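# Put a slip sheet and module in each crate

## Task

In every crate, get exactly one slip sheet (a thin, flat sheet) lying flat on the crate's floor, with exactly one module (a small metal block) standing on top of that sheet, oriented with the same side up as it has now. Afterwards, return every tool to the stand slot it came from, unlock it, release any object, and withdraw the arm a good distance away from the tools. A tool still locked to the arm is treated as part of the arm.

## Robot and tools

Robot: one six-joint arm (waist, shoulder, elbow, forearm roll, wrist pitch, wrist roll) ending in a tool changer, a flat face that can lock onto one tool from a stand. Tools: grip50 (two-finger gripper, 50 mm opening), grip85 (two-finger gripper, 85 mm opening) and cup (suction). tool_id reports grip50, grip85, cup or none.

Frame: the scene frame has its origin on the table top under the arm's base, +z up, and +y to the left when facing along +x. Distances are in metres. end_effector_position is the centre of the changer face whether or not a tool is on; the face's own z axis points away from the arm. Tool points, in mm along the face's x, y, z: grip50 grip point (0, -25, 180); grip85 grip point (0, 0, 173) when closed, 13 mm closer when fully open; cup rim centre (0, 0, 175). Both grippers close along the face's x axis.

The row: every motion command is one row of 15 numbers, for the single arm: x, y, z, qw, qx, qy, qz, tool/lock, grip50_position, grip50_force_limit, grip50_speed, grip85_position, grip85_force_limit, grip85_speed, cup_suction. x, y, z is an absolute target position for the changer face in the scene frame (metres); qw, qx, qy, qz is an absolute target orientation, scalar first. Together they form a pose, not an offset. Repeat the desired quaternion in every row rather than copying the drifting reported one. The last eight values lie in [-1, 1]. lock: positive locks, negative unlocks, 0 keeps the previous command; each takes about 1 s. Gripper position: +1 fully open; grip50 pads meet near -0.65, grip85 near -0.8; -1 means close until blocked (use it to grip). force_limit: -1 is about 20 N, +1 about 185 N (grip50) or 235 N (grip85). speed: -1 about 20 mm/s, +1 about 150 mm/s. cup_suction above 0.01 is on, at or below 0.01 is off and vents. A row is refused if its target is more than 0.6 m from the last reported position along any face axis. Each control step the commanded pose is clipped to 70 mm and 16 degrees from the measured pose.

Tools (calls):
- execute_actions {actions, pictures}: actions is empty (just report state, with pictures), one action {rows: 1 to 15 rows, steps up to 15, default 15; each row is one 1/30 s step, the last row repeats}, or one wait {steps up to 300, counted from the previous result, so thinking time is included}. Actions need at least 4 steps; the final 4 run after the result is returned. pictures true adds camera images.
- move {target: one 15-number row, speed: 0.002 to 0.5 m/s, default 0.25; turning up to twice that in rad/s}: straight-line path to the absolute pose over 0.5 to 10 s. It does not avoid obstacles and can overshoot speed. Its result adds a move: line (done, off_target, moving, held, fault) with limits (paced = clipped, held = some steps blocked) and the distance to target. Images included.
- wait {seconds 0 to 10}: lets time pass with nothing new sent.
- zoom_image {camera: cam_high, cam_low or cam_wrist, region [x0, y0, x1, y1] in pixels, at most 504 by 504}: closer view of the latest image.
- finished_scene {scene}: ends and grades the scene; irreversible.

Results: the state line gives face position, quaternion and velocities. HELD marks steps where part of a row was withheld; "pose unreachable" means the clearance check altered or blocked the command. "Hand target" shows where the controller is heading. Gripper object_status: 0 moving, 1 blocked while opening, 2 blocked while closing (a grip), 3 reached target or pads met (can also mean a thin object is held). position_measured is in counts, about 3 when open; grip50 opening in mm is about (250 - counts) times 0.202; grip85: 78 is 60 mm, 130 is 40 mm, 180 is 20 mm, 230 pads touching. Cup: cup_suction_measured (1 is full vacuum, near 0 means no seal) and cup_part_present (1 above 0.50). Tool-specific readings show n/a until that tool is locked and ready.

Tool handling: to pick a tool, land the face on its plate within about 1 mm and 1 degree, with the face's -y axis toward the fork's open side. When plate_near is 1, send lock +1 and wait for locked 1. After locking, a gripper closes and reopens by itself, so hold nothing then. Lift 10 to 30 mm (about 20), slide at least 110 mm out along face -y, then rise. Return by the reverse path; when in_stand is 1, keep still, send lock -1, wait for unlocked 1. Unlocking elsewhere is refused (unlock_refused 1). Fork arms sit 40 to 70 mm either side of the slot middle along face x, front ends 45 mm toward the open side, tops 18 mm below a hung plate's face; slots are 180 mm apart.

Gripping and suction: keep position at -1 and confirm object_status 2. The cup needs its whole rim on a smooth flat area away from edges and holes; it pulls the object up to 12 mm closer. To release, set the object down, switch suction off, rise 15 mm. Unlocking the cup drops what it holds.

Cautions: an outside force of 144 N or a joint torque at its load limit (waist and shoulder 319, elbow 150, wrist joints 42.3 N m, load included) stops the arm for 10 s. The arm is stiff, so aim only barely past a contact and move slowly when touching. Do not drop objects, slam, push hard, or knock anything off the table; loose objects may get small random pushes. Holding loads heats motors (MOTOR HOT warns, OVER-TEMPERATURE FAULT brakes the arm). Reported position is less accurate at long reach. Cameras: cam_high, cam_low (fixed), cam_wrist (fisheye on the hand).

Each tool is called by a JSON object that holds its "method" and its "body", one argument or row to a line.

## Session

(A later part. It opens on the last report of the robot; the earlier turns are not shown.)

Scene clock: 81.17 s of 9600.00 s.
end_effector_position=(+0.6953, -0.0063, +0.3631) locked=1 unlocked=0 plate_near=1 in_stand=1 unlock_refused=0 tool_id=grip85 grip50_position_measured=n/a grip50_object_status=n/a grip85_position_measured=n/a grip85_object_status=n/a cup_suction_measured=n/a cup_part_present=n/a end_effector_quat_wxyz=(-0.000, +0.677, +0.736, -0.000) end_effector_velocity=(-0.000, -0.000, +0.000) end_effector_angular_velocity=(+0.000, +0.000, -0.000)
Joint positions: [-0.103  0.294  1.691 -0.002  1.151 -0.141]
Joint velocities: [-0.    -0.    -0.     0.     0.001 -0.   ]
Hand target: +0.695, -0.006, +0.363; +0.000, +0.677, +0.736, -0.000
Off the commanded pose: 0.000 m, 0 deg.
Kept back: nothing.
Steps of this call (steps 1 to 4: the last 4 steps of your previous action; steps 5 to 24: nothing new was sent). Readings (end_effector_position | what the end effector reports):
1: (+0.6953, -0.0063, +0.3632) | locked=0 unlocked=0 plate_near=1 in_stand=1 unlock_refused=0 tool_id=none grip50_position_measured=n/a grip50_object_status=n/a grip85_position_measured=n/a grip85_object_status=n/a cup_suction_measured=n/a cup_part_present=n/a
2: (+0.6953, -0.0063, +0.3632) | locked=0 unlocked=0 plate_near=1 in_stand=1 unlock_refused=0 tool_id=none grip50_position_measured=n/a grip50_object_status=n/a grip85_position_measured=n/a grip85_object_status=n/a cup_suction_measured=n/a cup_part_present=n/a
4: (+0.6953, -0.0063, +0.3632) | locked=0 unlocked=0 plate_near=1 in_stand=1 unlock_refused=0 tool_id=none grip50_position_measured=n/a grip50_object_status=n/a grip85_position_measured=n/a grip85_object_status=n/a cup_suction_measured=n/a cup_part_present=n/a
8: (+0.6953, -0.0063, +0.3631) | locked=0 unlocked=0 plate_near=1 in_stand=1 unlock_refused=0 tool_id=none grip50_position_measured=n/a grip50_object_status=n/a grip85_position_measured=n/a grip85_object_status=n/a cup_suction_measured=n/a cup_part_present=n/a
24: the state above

{"method": "move", "body": {
  "target": [0.6953, -0.0063, 0.3832, 0, 0.67688, 0.7361, 0, 0, 1, 0, 0, 1, 0, 1, -1],
  "speed": 0.05
}}

{"method": "move", "body": {
  "target": [0.5707, -0.0168, 0.3832, 0, 0.67688, 0.7361, 0, 0, 1, 0, 0, 1, 0, 1, -1],
  "speed": 0.12
}}

{"method": "zoom_image", "body": {
  "camera": "cam_wrist",
  "region": [20, 40, 220, 200]
}}

Scene clock: 82.10 s of 9600.00 s.
end_effector_position=(+0.6952, -0.0063, +0.3832) locked=1 unlocked=0 plate_near=1 in_stand=0 unlock_refused=0 tool_id=grip85 grip50_position_measured=n/a grip50_object_status=n/a grip85_position_measured=n/a grip85_object_status=n/a cup_suction_measured=n/a cup_part_present=n/a end_effector_quat_wxyz=(-0.000, +0.677, +0.736, +0.000) end_effector_velocity=(+0.000, -0.000, -0.001) end_effector_angular_velocity=(+0.001, +0.001, +0.000)
Joint positions: [-0.103  0.281  1.67  -0.002  1.185 -0.141]
Joint velocities: [-0.001  0.001 -0.     0.001  0.    -0.001]
Hand target: +0.695, -0.006, +0.383; -0.000, +0.677, +0.736, +0.000
Off the commanded pose: 0.000 m, 0 deg.
Kept back: nothing.
move: done
camera_calibration (this result's frames):
cam_wrist: T_world_to_cam=[[-0.0503543, 0.996868, 0.0609814, 0.0218088], [0.954403, 0.0300406, 0.297005, -0.722753], [0.294243, 0.0731564, -0.952927, 0.215819], [0, 0, 0, 1]] pos_world=[0.627393, -0.0158171, 0.418991]

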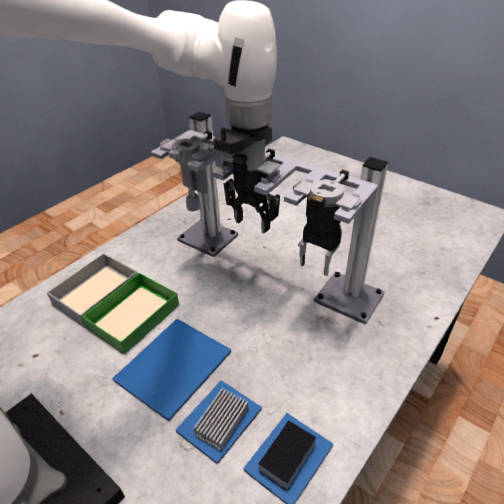

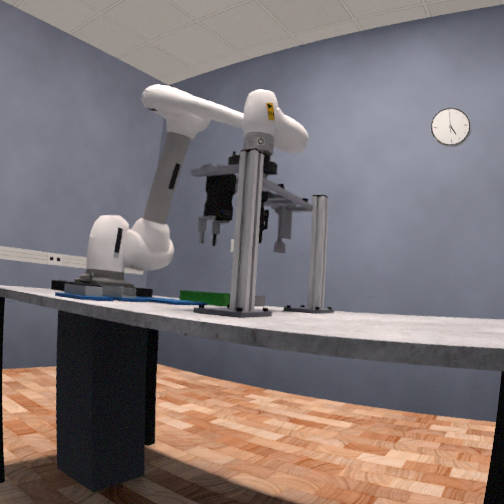

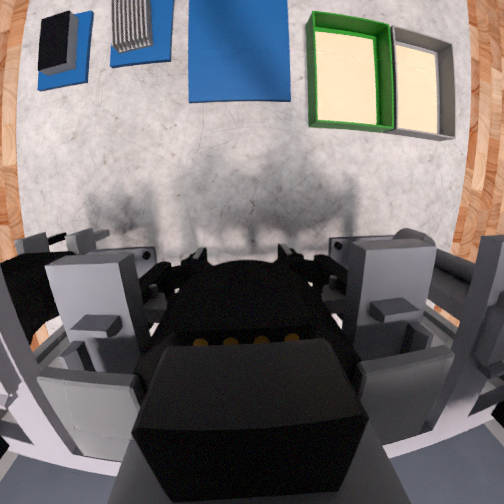

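Scene clock: 83.43 s of 9600.00 s.
end_effector_position=(+0.5708, -0.0168, +0.3830) locked=1 unlocked=0 plate_near=1 in_stand=0 unlock_refused=0 tool_id=grip85 grip50_position_measured=n/a grip50_object_status=n/a grip85_position_measured=n/a grip85_object_status=n/a cup_suction_measured=n/a cup_part_present=n/a end_effector_quat_wxyz=(+0.000, +0.677, +0.736, -0.000) end_effector_velocity=(-0.000, +0.000, -0.000) end_effector_angular_velocity=(+0.000, -0.000, -0.001)
Joint positions: [-0.134  0.092  1.902 -0.002  1.141 -0.171]
Joint velocities: [ 0.    -0.     0.     0.    -0.001  0.001]
Hand target: +0.571, -0.017, +0.383; +0.000, +0.677, +0.736, -0.000
Off the commanded pose: 0.000 m, 0 deg.
Kept back: nothing.
move: done
camera_calibration (this result's frames):
cam_wrist: T_world_to_cam=[[-0.0503597, 0.996879, 0.0608042, 0.026034], [0.954382, 0.0300934, 0.297067, -0.603607], [0.29431, 0.0729907, -0.952919, 0.252988], [0, 0, 0, 1]] pos_world=[0.502926, -0.0262539, 0.418805]

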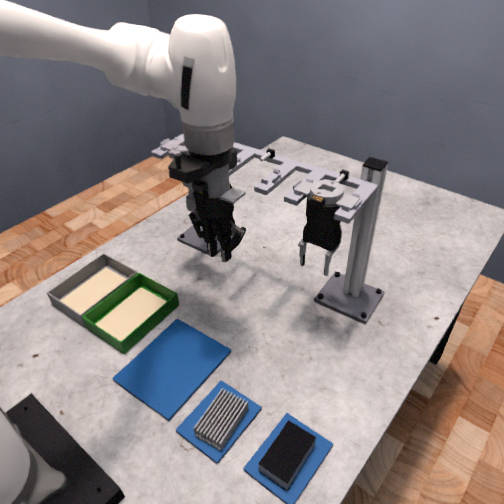

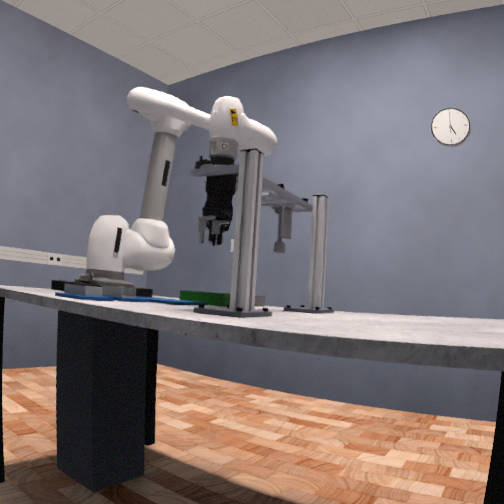

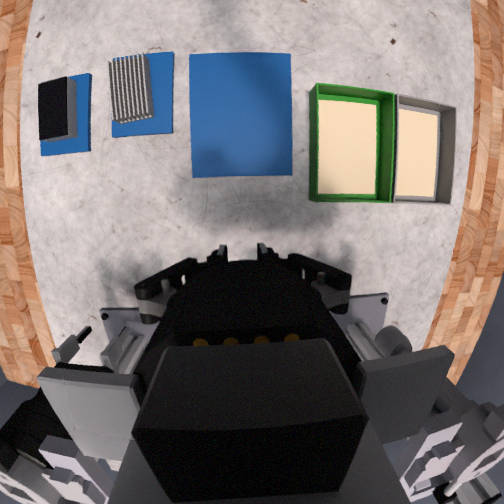

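Region (20, 40, 220, 200) of cam_wrist's 504x504 image, scaled by 2.520, with more detail than that image has; it fills the top 403 rows of this view, and the rest is white.

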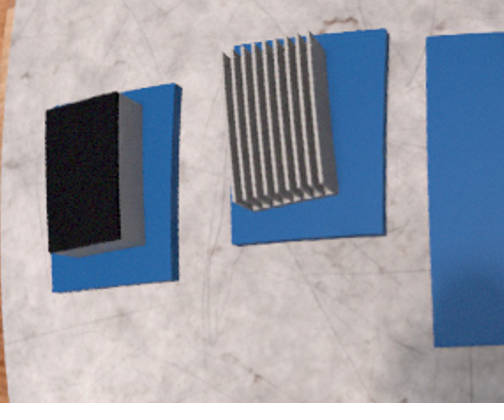

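{"method": "move", "body": {
  "target": [0.354, -0.205, 0.30, 0, 0.67688, 0.7361, 0, 0, 1, 0, 0, 1, 0, 1, -1],
  "speed": 0.25
}}

{"method": "zoom_image", "body": {
  "camera": "cam_wrist",
  "region": [150, 140, 350, 310]
}}

Scene clock: 85.60 s of 9600.00 s.
end_effector_position=(+0.3542, -0.2052, +0.2997) locked=1 unlocked=0 plate_near=1 in_stand=0 unlock_refused=0 tool_id=grip85 grip50_position_measured=n/a grip50_object_status=n/a grip85_position_measured=3 grip85_object_status=3 cup_suction_measured=n/a cup_part_present=n/a end_effector_quat_wxyz=(+0.001, +0.677, +0.736, -0.000) end_effector_velocity=(-0.000, -0.001, -0.000) end_effector_angular_velocity=(-0.002, +0.001, +0.001)
Joint positions: [-0.657 -0.093  2.26   0.001  0.967 -0.696]
Joint velocities: [-0.001  0.001  0.    -0.003 -0.001 -0.001]
Hand target: +0.354, -0.205, +0.300; +0.000, +0.677, +0.736, -0.000
Off the commanded pose: 0.000 m, 0 deg.
Kept back: nothing.
move: done
camera_calibration (this result's frames):
cam_wrist: T_world_to_cam=[[-0.0502505, 0.996955, 0.0596329, 0.208333], [0.954334, 0.0303254, 0.297197, -0.366466], [0.294484, 0.071844, -0.952952, 0.250855], [0, 0, 0, 1]] pos_world=[0.286327, -0.214608, 0.335542]

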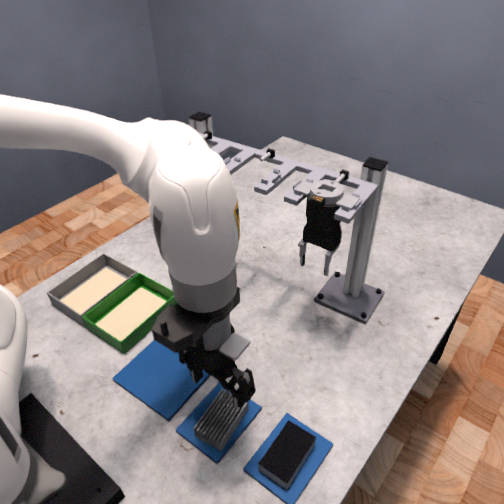

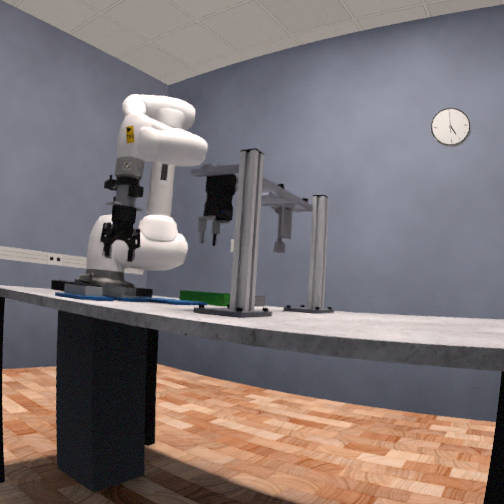

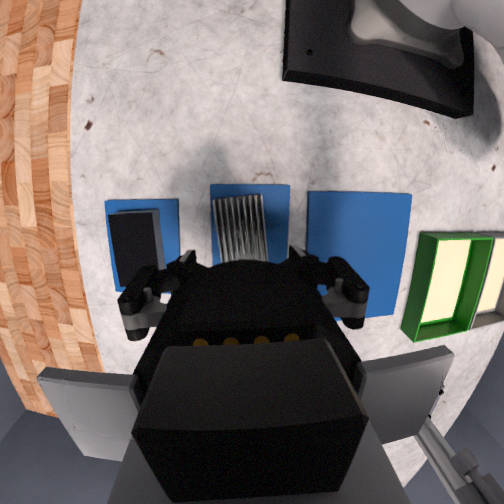

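Region (150, 140, 350, 310) of cam_wrist's 504x504 image, scaled by 2.520, with more detail than that image has; it fills the top 428 rows of this view, and the rest is white.

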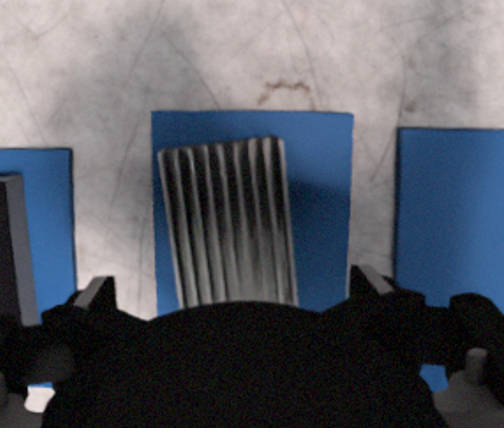

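{"method": "move", "body": {
  "target": [0.3545, -0.2043, 0.235, 0, 0.64345, 0.76548, 0, 0, 1, 0, 0, 1, 0, 1, -1],
  "speed": 0.1
}}

{"method": "zoom_image", "body": {
  "camera": "cam_wrist",
  "region": [150, 140, 350, 310]
}}

{"method": "zoom_image", "body": {
  "camera": "cam_low",
  "region": [60, 220, 190, 320]
}}

Scene clock: 87.37 s of 9600.00 s.
end_effector_position=(+0.3547, -0.2044, +0.2350) locked=1 unlocked=0 plate_near=1 in_stand=0 unlock_refused=0 tool_id=grip85 grip50_position_measured=n/a grip50_object_status=n/a grip85_position_measured=3 grip85_object_status=3 cup_suction_measured=n/a cup_part_present=n/a end_effector_quat_wxyz=(+0.000, +0.644, +0.765, -0.000) end_effector_velocity=(+0.000, +0.000, -0.000) end_effector_angular_velocity=(+0.000, -0.000, -0.001)
Joint positions: [-0.655 -0.005  2.327  0.003  0.814 -0.783]
Joint velocities: [ 0.     0.001  0.     0.    -0.001  0.001]
Hand target: +0.355, -0.204, +0.235; +0.000, +0.644, +0.765, -0.000
Off the commanded pose: 0.000 m, 0 deg.
Kept back: nothing.
move: done
camera_calibration (this result's frames):
cam_wrist: T_world_to_cam=[[-0.138658, 0.988472, 0.0607959, 0.240832], [0.947955, 0.114706, 0.297024, -0.328133], [0.286627, 0.0988166, -0.952933, 0.19723], [0, 0, 0, 1]] pos_world=[0.287917, -0.219906, 0.270769]

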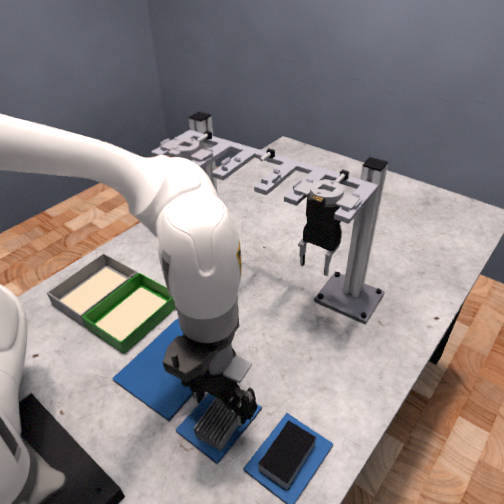

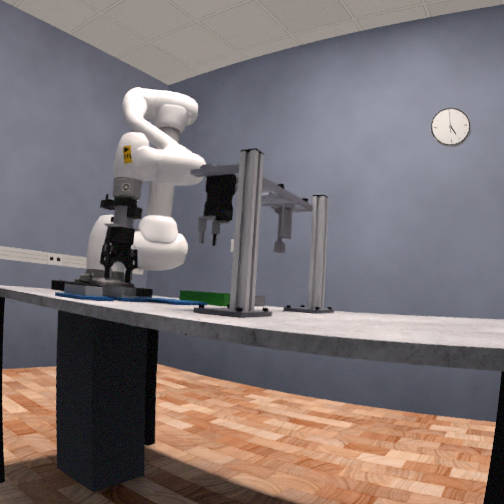

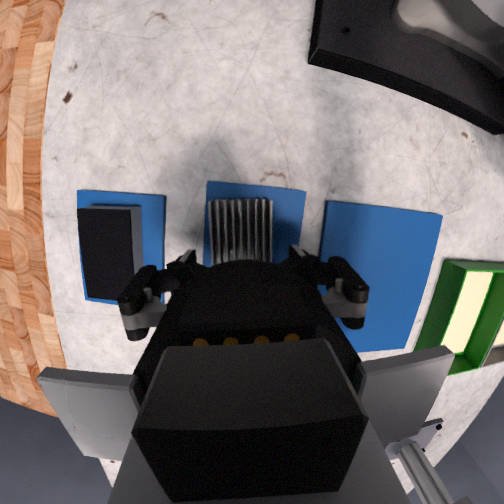

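Region (150, 140, 350, 310) of cam_wrist's 504x504 image, scaled by 2.520, with more detail than that image has; it fills the top 428 rows of this view, and the rest is white.

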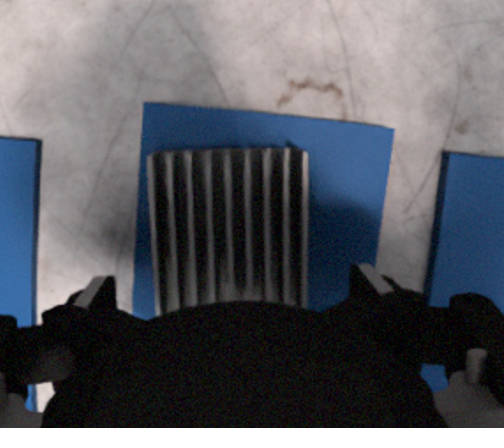

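Region (60, 220, 190, 320) of cam_low's 504x504 image, scaled by 3.877, with more detail than that image has; it fills the top 388 rows of this view, and the rest is white.

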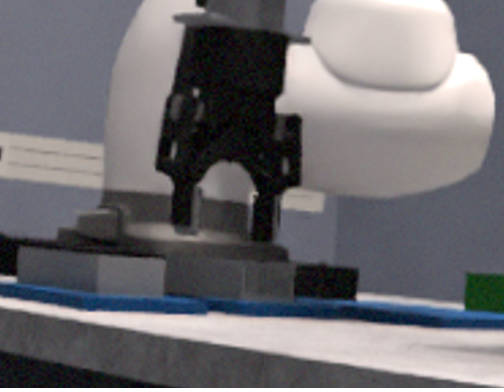

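{"method": "move", "body": {
  "target": [0.3545, -0.2043, 0.202, 0, 0.64345, 0.76548, 0, 0, 1, 0, 0, 1, -0.3, -0.3, -1],
  "speed": 0.04
}}

{"method": "zoom_image", "body": {
  "camera": "cam_low",
  "region": [60, 220, 190, 320]
}}

{"method": "zoom_image", "body": {
  "camera": "cam_high",
  "region": [160, 350, 300, 480]
}}

Scene clock: 89.13 s of 9600.00 s.
end_effector_position=(+0.3546, -0.2044, +0.2020) locked=1 unlocked=0 plate_near=1 in_stand=0 unlock_refused=0 tool_id=grip85 grip50_position_measured=n/a grip50_object_status=n/a grip85_position_measured=3 grip85_object_status=3 cup_suction_measured=n/a cup_part_present=n/a end_effector_quat_wxyz=(+0.000, +0.643, +0.765, -0.000) end_effector_velocity=(-0.000, -0.000, +0.000) end_effector_angular_velocity=(-0.002, -0.000, +0.001)
Joint positions: [-0.655  0.047  2.356  0.003  0.732 -0.784]
Joint velocities: [-0.    -0.001  0.    -0.002 -0.001 -0.   ]
Hand target: +0.355, -0.204, +0.202; +0.000, +0.643, +0.765, -0.000
Off the commanded pose: 0.000 m, 0 deg.
Kept back: nothing.
move: done
camera_calibration (this result's frames):
cam_wrist: T_world_to_cam=[[-0.138743, 0.988457, 0.0608601, 0.242776], [0.947949, 0.11477, 0.297019, -0.318248], [0.286605, 0.0989016, -0.95293, 0.165832], [0, 0, 0, 1]] pos_world=[0.287838, -0.219849, 0.237776]

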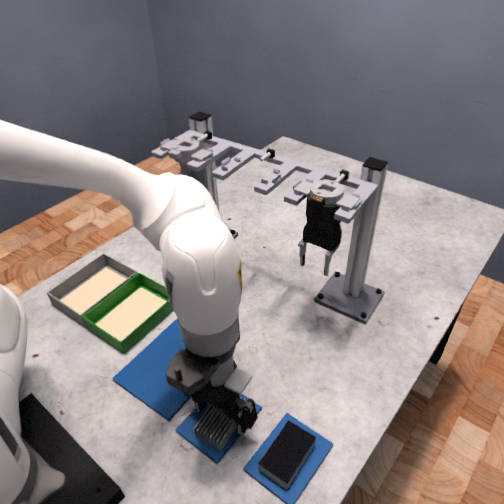

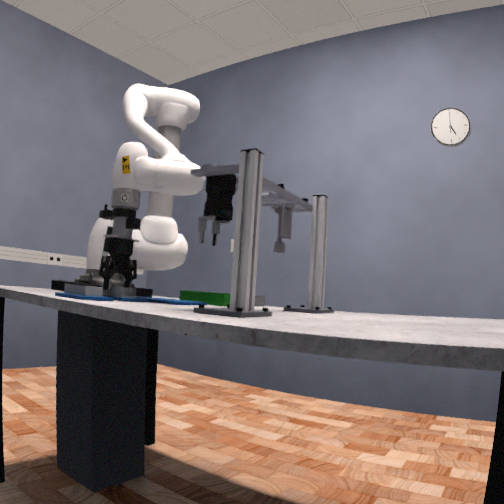

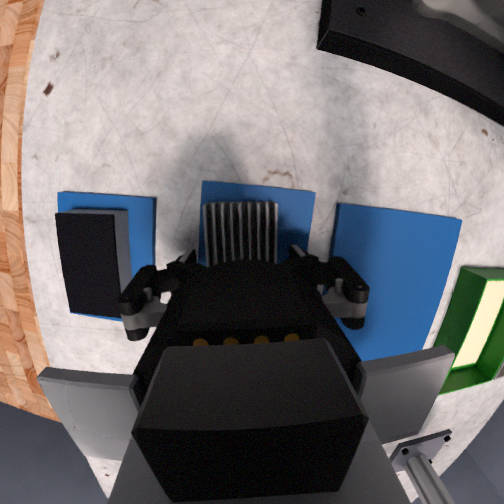

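Region (60, 220, 190, 320) of cam_low's 504x504 image, scaled by 3.877, with more detail than that image has; it fills the top 388 rows of this view, and the rest is white.

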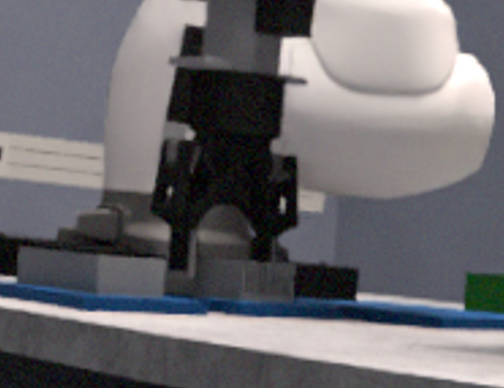

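Region (160, 350, 300, 480) of cam_high's 504x504 image, scaled by 3.600, with more detail than that image has; it fills the top 468 rows of this view, and the rest is white.

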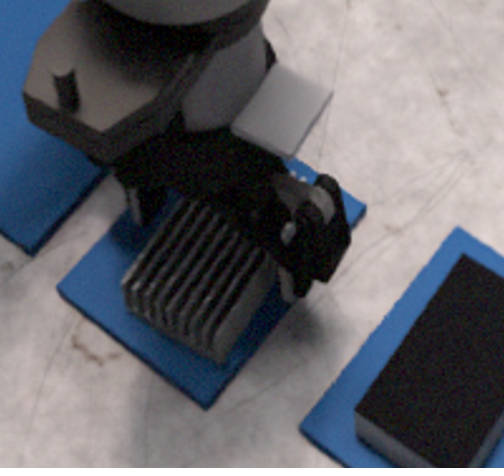

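{"method": "move", "body": {
  "target": [0.3545, -0.2043, 0.199, 0, 0.64345, 0.76548, 0, 0, 1, 0, 0, -1, -0.3, -0.3, -1],
  "speed": 0.02
}}

{"method": "zoom_image", "body": {
  "camera": "cam_low",
  "region": [60, 220, 190, 320]
}}

Scene clock: 90.10 s of 9600.00 s.
end_effector_position=(+0.3546, -0.2043, +0.1991) locked=1 unlocked=0 plate_near=1 in_stand=0 unlock_refused=0 tool_id=grip85 grip50_position_measured=n/a grip50_object_status=n/a grip85_position_measured=80 grip85_object_status=2 cup_suction_measured=n/a cup_part_present=n/a end_effector_quat_wxyz=(+0.000, +0.643, +0.765, +0.000) end_effector_velocity=(-0.000, +0.000, -0.001) end_effector_angular_velocity=(-0.000, -0.001, -0.001)
Joint positions: [-0.655  0.052  2.359  0.003  0.724 -0.784]
Joint velocities: [ 0.     0.001  0.002  0.001 -0.005  0.   ]
Hand target: +0.355, -0.204, +0.199; +0.000, +0.643, +0.765, -0.000
Off the commanded pose: 0.000 m, 0 deg.
Kept back: nothing.
move: done
camera_calibration (this result's frames):
cam_wrist: T_world_to_cam=[[-0.138798, 0.988453, 0.0607917, 0.24295], [0.947886, 0.114823, 0.297201, -0.317392], [0.286789, 0.0988743, -0.952878, 0.163033], [0, 0, 0, 1]] pos_world=[0.287816, -0.21982, 0.23491]

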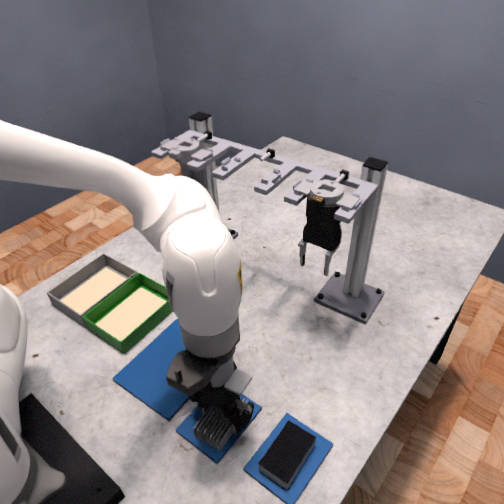

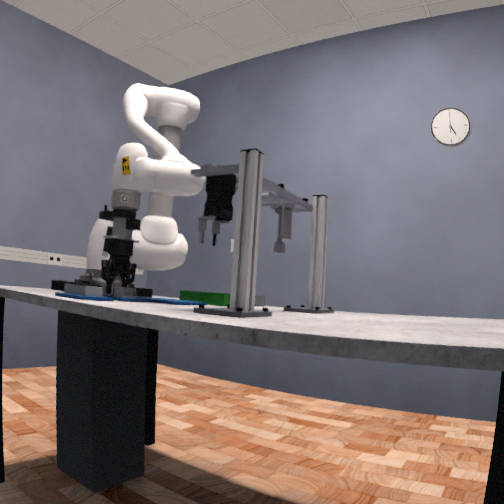

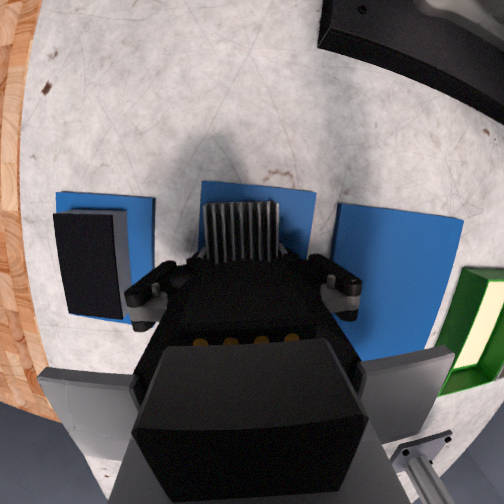

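Region (60, 220, 190, 320) of cam_low's 504x504 image, scaled by 3.877, with more detail than that image has; it fills the top 388 rows of this view, and the rest is white.

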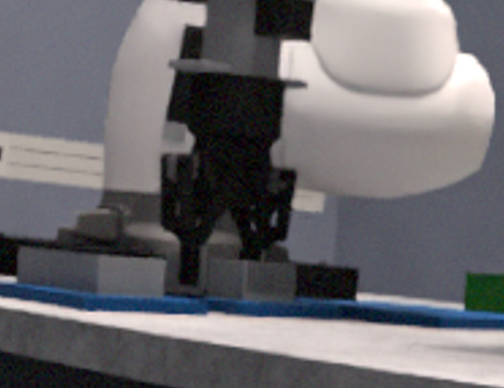

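{"method": "execute_actions", "body": {
  "actions": []
}}

Scene clock: 90.87 s of 9600.00 s.
end_effector_position=(+0.3545, -0.2043, +0.1990) locked=1 unlocked=0 plate_near=1 in_stand=0 unlock_refused=0 tool_id=grip85 grip50_position_measured=n/a grip50_object_status=n/a grip85_position_measured=80 grip85_object_status=2 cup_suction_measured=n/a cup_part_present=n/a end_effector_quat_wxyz=(+0.000, +0.643, +0.765, +0.000) end_effector_velocity=(+0.000, +0.000, +0.000) end_effector_angular_velocity=(-0.000, -0.001, +0.001)
Joint positions: [-0.655  0.052  2.359  0.003  0.724 -0.784]
Joint velocities: [ 0.    -0.001 -0.     0.     0.    -0.001]
Hand target: +0.355, -0.204, +0.199; +0.000, +0.643, +0.765, -0.000
Off the commanded pose: 0.000 m, 0 deg.
Kept back: nothing.
Steps of this call (steps 1 to 23: nothing new was sent). Readings (end_effector_position | what the end effector reports):
1: (+0.3546, -0.2043, +0.1991) | locked=1 unlocked=0 plate_near=1 in_stand=0 unlock_refused=0 tool_id=grip85 grip50_position_measured=n/a grip50_object_status=n/a grip85_position_measured=80 grip85_object_status=2 cup_suction_measured=n/a cup_part_present=n/a
2: (+0.3545, -0.2043, +0.1990) | locked=1 unlocked=0 plate_near=1 in_stand=0 unlock_refused=0 tool_id=grip85 grip50_position_measured=n/a grip50_object_status=n/a grip85_position_measured=80 grip85_object_status=2 cup_suction_measured=n/a cup_part_present=n/a
4: (+0.3545, -0.2043, +0.1990) | locked=1 unlocked=0 plate_near=1 in_stand=0 unlock_refused=0 tool_id=grip85 grip50_position_measured=n/a grip50_object_status=n/a grip85_position_measured=80 grip85_object_status=2 cup_suction_measured=n/a cup_part_present=n/a
8: (+0.3545, -0.2043, +0.1990) | locked=1 unlocked=0 plate_near=1 in_stand=0 unlock_refused=0 tool_id=grip85 grip50_position_measured=n/a grip50_object_status=n/a grip85_position_measured=80 grip85_object_status=2 cup_suction_measured=n/a cup_part_present=n/a
23: the state above
camera_calibration (this result's frames):
cam_wrist: T_world_to_cam=[[-0.138799, 0.988444, 0.0609327, 0.24289], [0.947935, 0.114799, 0.297053, -0.31731], [0.286625, 0.0989908, -0.952915, 0.163022], [0, 0, 0, 1]] pos_world=[0.287776, -0.219794, 0.234804]

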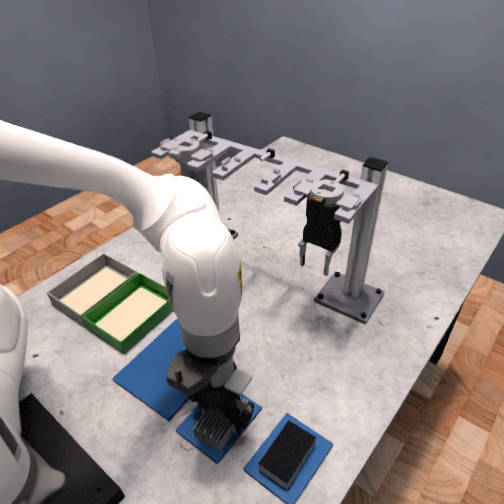

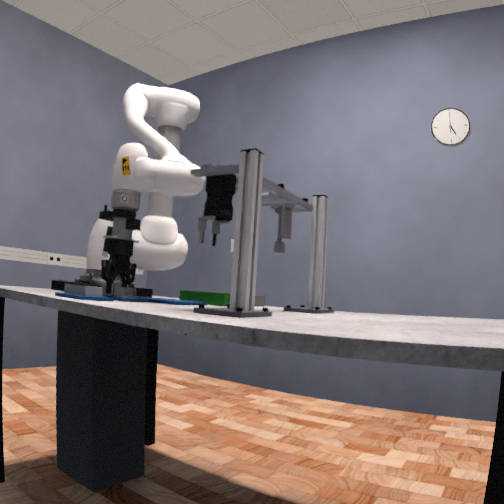

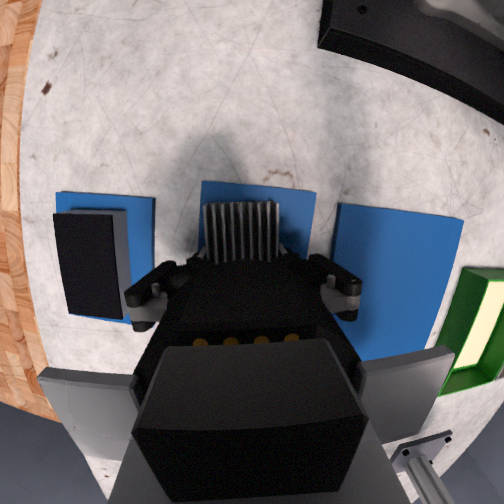

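{"method": "move", "body": {
  "target": [0.3545, -0.2043, 0.27, 0, 0.64345, 0.76548, 0, 0, 1, 0, 0, -1, -0.3, -0.3, -1],
  "speed": 0.1
}}

Scene clock: 92.30 s of 9600.00 s.
end_effector_position=(+0.3543, -0.2042, +0.2701) locked=1 unlocked=0 plate_near=1 in_stand=0 unlock_refused=0 tool_id=grip85 grip50_position_measured=n/a grip50_object_status=n/a grip85_position_measured=80 grip85_object_status=2 cup_suction_measured=n/a cup_part_present=n/a end_effector_quat_wxyz=(-0.000, +0.643, +0.766, +0.000) end_effector_velocity=(+0.000, +0.000, +0.000) end_effector_angular_velocity=(+0.000, -0.001, -0.000)
Joint positions: [-0.655 -0.056  2.293  0.003  0.899 -0.784]
Joint velocities: [ 0.    -0.    -0.     0.001 -0.     0.   ]
Hand target: +0.354, -0.204, +0.270; -0.000, +0.643, +0.766, +0.000
Off the commanded pose: 0.000 m, 0 deg.
Kept back: nothing.
move: done
camera_calibration (this result's frames):
cam_wrist: T_world_to_cam=[[-0.138985, 0.988408, 0.0611022, 0.238398], [0.947914, 0.114927, 0.29707, -0.338242], [0.286604, 0.099208, -0.952899, 0.230816], [0, 0, 0, 1]] pos_world=[0.287605, -0.219661, 0.30586]

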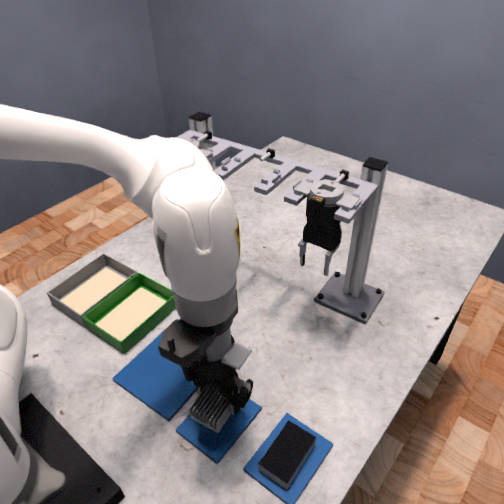

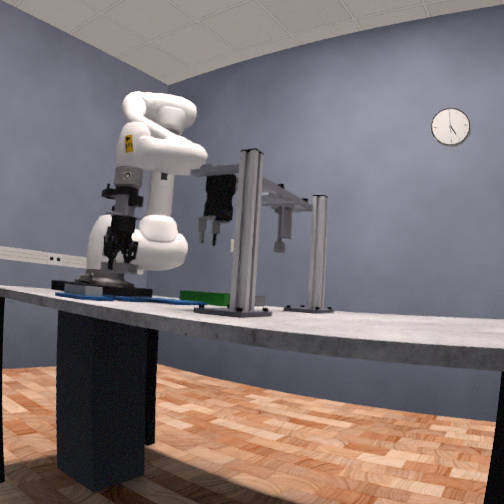

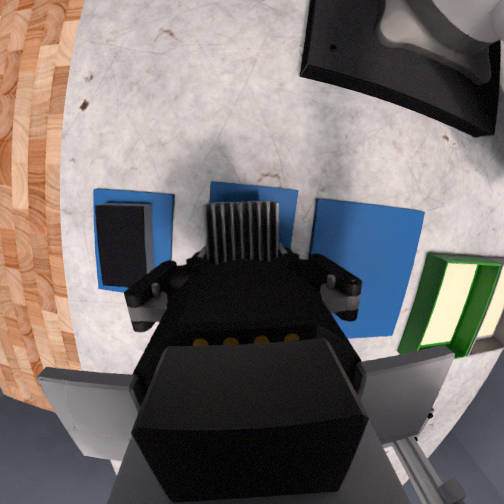

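{"method": "move", "body": {
  "target": [0.4175, 0.3025, 0.27, 0, 0.67688, 0.7361, 0, 0, 1, 0, 0, -1, -0.3, -0.3, -1],
  "speed": 0.25
}}

Scene clock: 94.97 s of 9600.00 s.
end_effector_position=(+0.4175, +0.3030, +0.2702) locked=1 unlocked=0 plate_near=1 in_stand=0 unlock_refused=0 tool_id=grip85 grip50_position_measured=n/a grip50_object_status=n/a grip85_position_measured=80 grip85_object_status=2 cup_suction_measured=n/a cup_part_present=n/a end_effector_quat_wxyz=(-0.001, +0.677, +0.736, +0.000) end_effector_velocity=(+0.001, +0.000, -0.001) end_effector_angular_velocity=(-0.001, +0.000, +0.002)
Joint positions: [ 0.518  0.115  2.115 -0.003  0.907  0.482]
Joint velocities: [-0.     0.002 -0.001 -0.001 -0.    -0.002]
Hand target: +0.418, +0.303, +0.270; -0.001, +0.677, +0.736, +0.000
Off the commanded pose: 0.001 m, 0 deg.
Kept back: nothing.
move: done
camera_calibration (this result's frames):
cam_wrist: T_world_to_cam=[[-0.0503093, 0.996732, 0.0632003, -0.294225], [0.954709, 0.0294143, 0.296083, -0.433117], [0.293256, 0.0752337, -0.953069, 0.16702], [0, 0, 0, 1]] pos_world=[0.349719, 0.293437, 0.306015]

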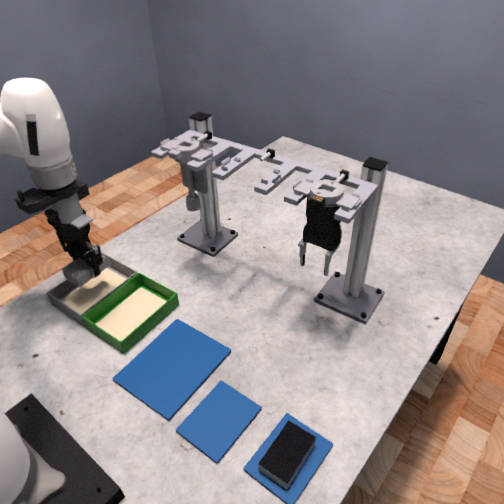

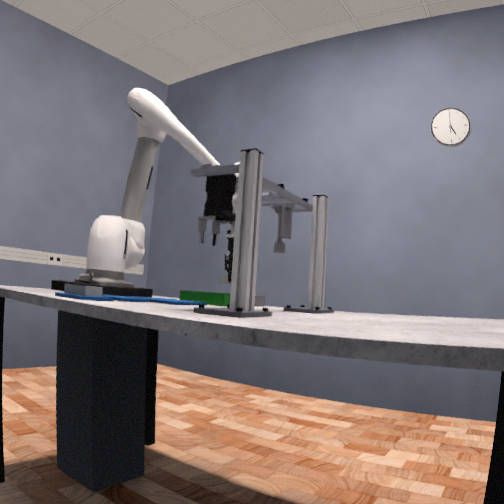

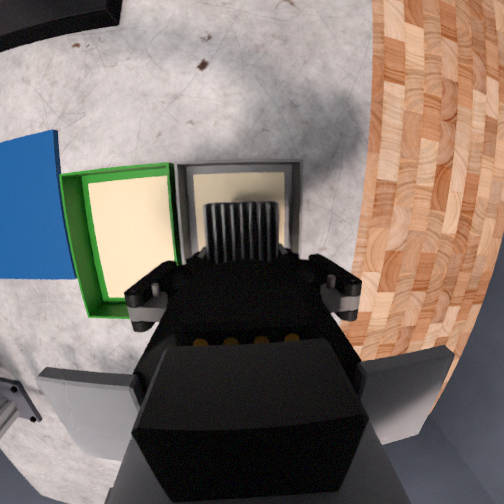

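{"method": "move", "body": {
  "target": [0.4175, 0.3025, 0.205, 0, 0.67688, 0.7361, 0, 0, 1, 0, 0, -1, -0.3, -0.3, -1],
  "speed": 0.08
}}

Scene clock: 96.40 s of 9600.00 s.
end_effector_position=(+0.4177, +0.3026, +0.2050) locked=1 unlocked=0 plate_near=1 in_stand=0 unlock_refused=0 tool_id=grip85 grip50_position_measured=n/a grip50_object_status=n/a grip85_position_measured=80 grip85_object_status=2 cup_suction_measured=n/a cup_part_present=n/a end_effector_quat_wxyz=(+0.000, +0.677, +0.736, +0.000) end_effector_velocity=(-0.000, +0.000, -0.001) end_effector_angular_velocity=(-0.001, +0.002, +0.001)
Joint positions: [ 0.518  0.199  2.169 -0.007  0.77   0.485]
Joint velocities: [ 0.     0.002  0.     0.001  0.    -0.001]
Hand target: +0.418, +0.303, +0.205; +0.000, +0.677, +0.736, -0.000
Off the commanded pose: 0.000 m, 0 deg.
Kept back: nothing.
move: done
camera_calibration (this result's frames):
cam_wrist: T_world_to_cam=[[-0.0502531, 0.99688, 0.0608674, -0.289253], [0.954361, 0.0299664, 0.297149, -0.414178], [0.294398, 0.0730221, -0.952889, 0.10503], [0, 0, 0, 1]] pos_world=[0.349819, 0.293093, 0.24076]

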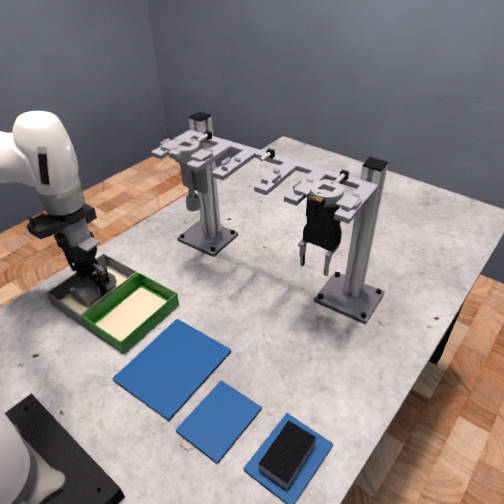

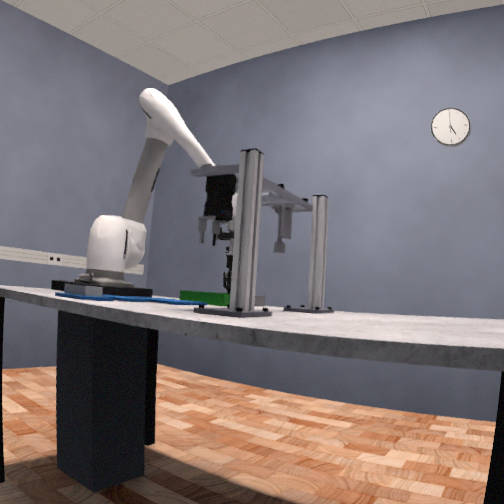

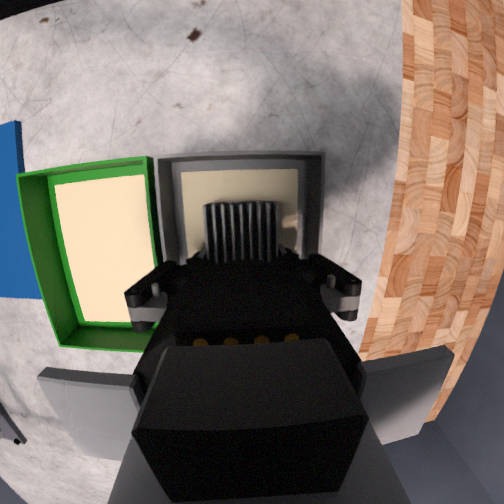

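{"method": "move", "body": {
  "target": [0.4175, 0.3025, 0.1962, 0, 0.67688, 0.7361, 0, 0, 1, 0, 0, -1, -0.3, -0.3, -1],
  "speed": 0.012
}}

{"method": "move", "body": {
  "target": [0.4175, 0.3025, 0.1962, 0, 0.67688, 0.7361, 0, 0, 1, 0, 0, 0.65, -0.3, -0.3, -1],
  "speed": 0.012
}}

Scene clock: 97.57 s of 9600.00 s.
end_effector_position=(+0.4175, +0.3025, +0.1962) locked=1 unlocked=0 plate_near=1 in_stand=0 unlock_refused=0 tool_id=grip85 grip50_position_measured=n/a grip50_object_status=n/a grip85_position_measured=80 grip85_object_status=2 cup_suction_measured=n/a cup_part_present=n/a end_effector_quat_wxyz=(+0.000, +0.677, +0.736, +0.000) end_effector_velocity=(-0.000, +0.000, +0.000) end_effector_angular_velocity=(+0.000, -0.000, -0.001)
Joint positions: [ 0.518  0.211  2.175 -0.007  0.751  0.485]
Joint velocities: [ 0.    -0.     0.     0.    -0.     0.001]
Hand target: +0.418, +0.303, +0.196; +0.000, +0.677, +0.736, -0.000
Off the commanded pose: 0.000 m, 0 deg.
Kept back: nothing.
move: done
camera_calibration (this result's frames):
cam_wrist: T_world_to_cam=[[-0.0502708, 0.996876, 0.0609249, -0.288664], [0.954389, 0.0299732, 0.297059, -0.411426], [0.294305, 0.0730794, -0.952913, 0.0967525], [0, 0, 0, 1]] pos_world=[0.349674, 0.293023, 0.232001]

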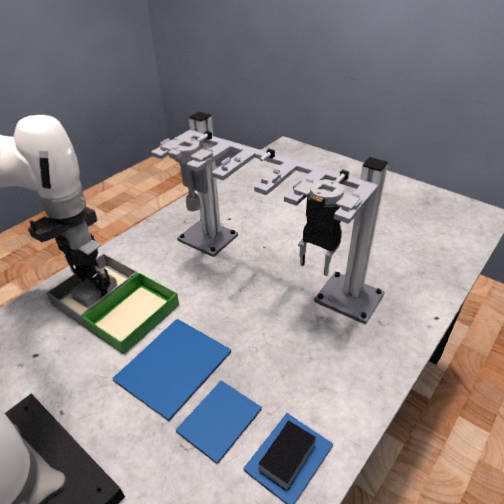

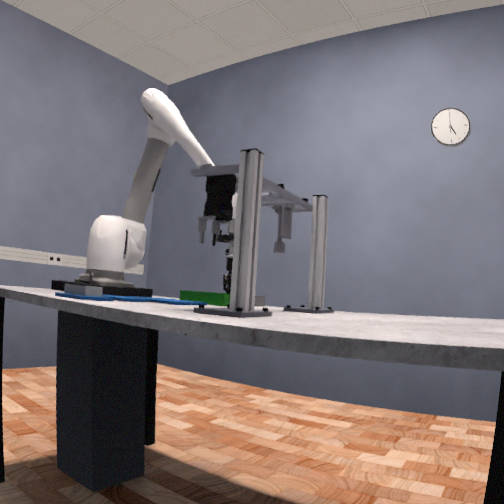

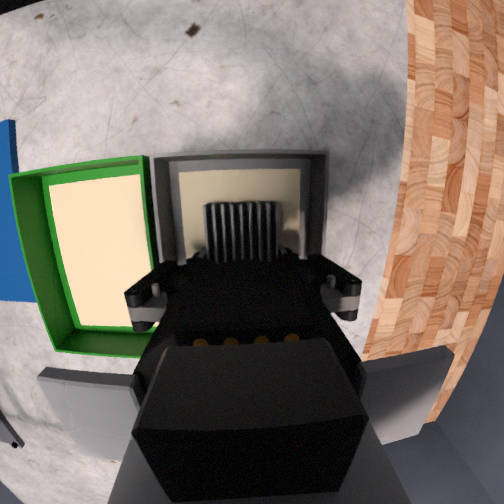

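Scene clock: 98.27 s of 9600.00 s.
end_effector_position=(+0.4175, +0.3025, +0.1962) locked=1 unlocked=0 plate_near=1 in_stand=0 unlock_refused=0 tool_id=grip85 grip50_position_measured=n/a grip50_object_status=n/a grip85_position_measured=48 grip85_object_status=3 cup_suction_measured=n/a cup_part_present=n/a end_effector_quat_wxyz=(+0.000, +0.677, +0.736, -0.000) end_effector_velocity=(+0.000, -0.000, -0.000) end_effector_angular_velocity=(-0.002, -0.001, +0.003)
Joint positions: [ 0.518  0.211  2.175 -0.007  0.751  0.485]
Joint velocities: [ 0.     0.001 -0.    -0.003 -0.    -0.001]
Hand target: +0.417, +0.303, +0.196; +0.000, +0.677, +0.736, +0.000
Off the commanded pose: 0.000 m, 0 deg.
Kept back: nothing.
move: done
camera_calibration (this result's frames):
cam_wrist: T_world_to_cam=[[-0.050415, 0.996869, 0.0609079, -0.288587], [0.954393, 0.0301185, 0.29703, -0.411443], [0.294266, 0.0731048, -0.952924, 0.0967549], [0, 0, 0, 1]] pos_world=[0.349657, 0.293002, 0.231988]

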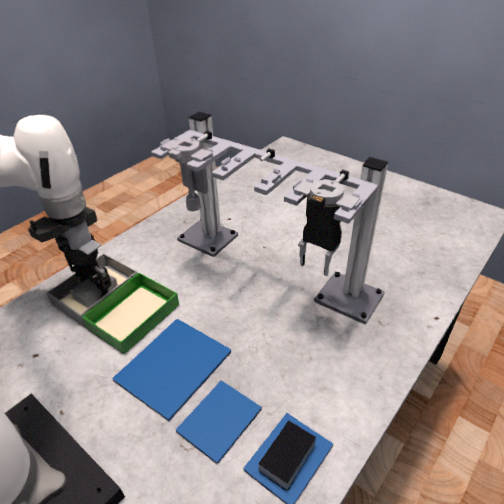

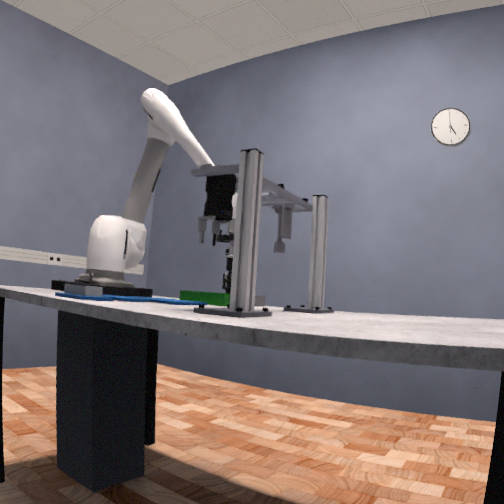

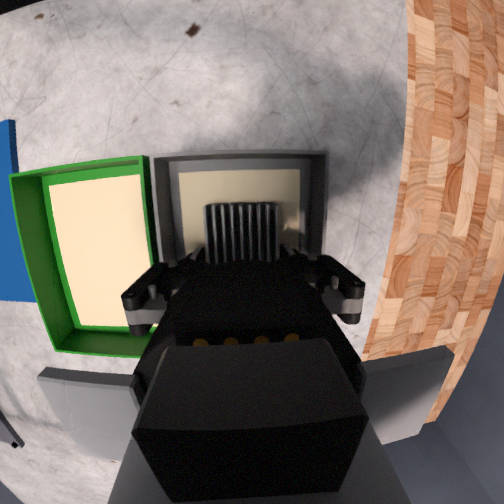

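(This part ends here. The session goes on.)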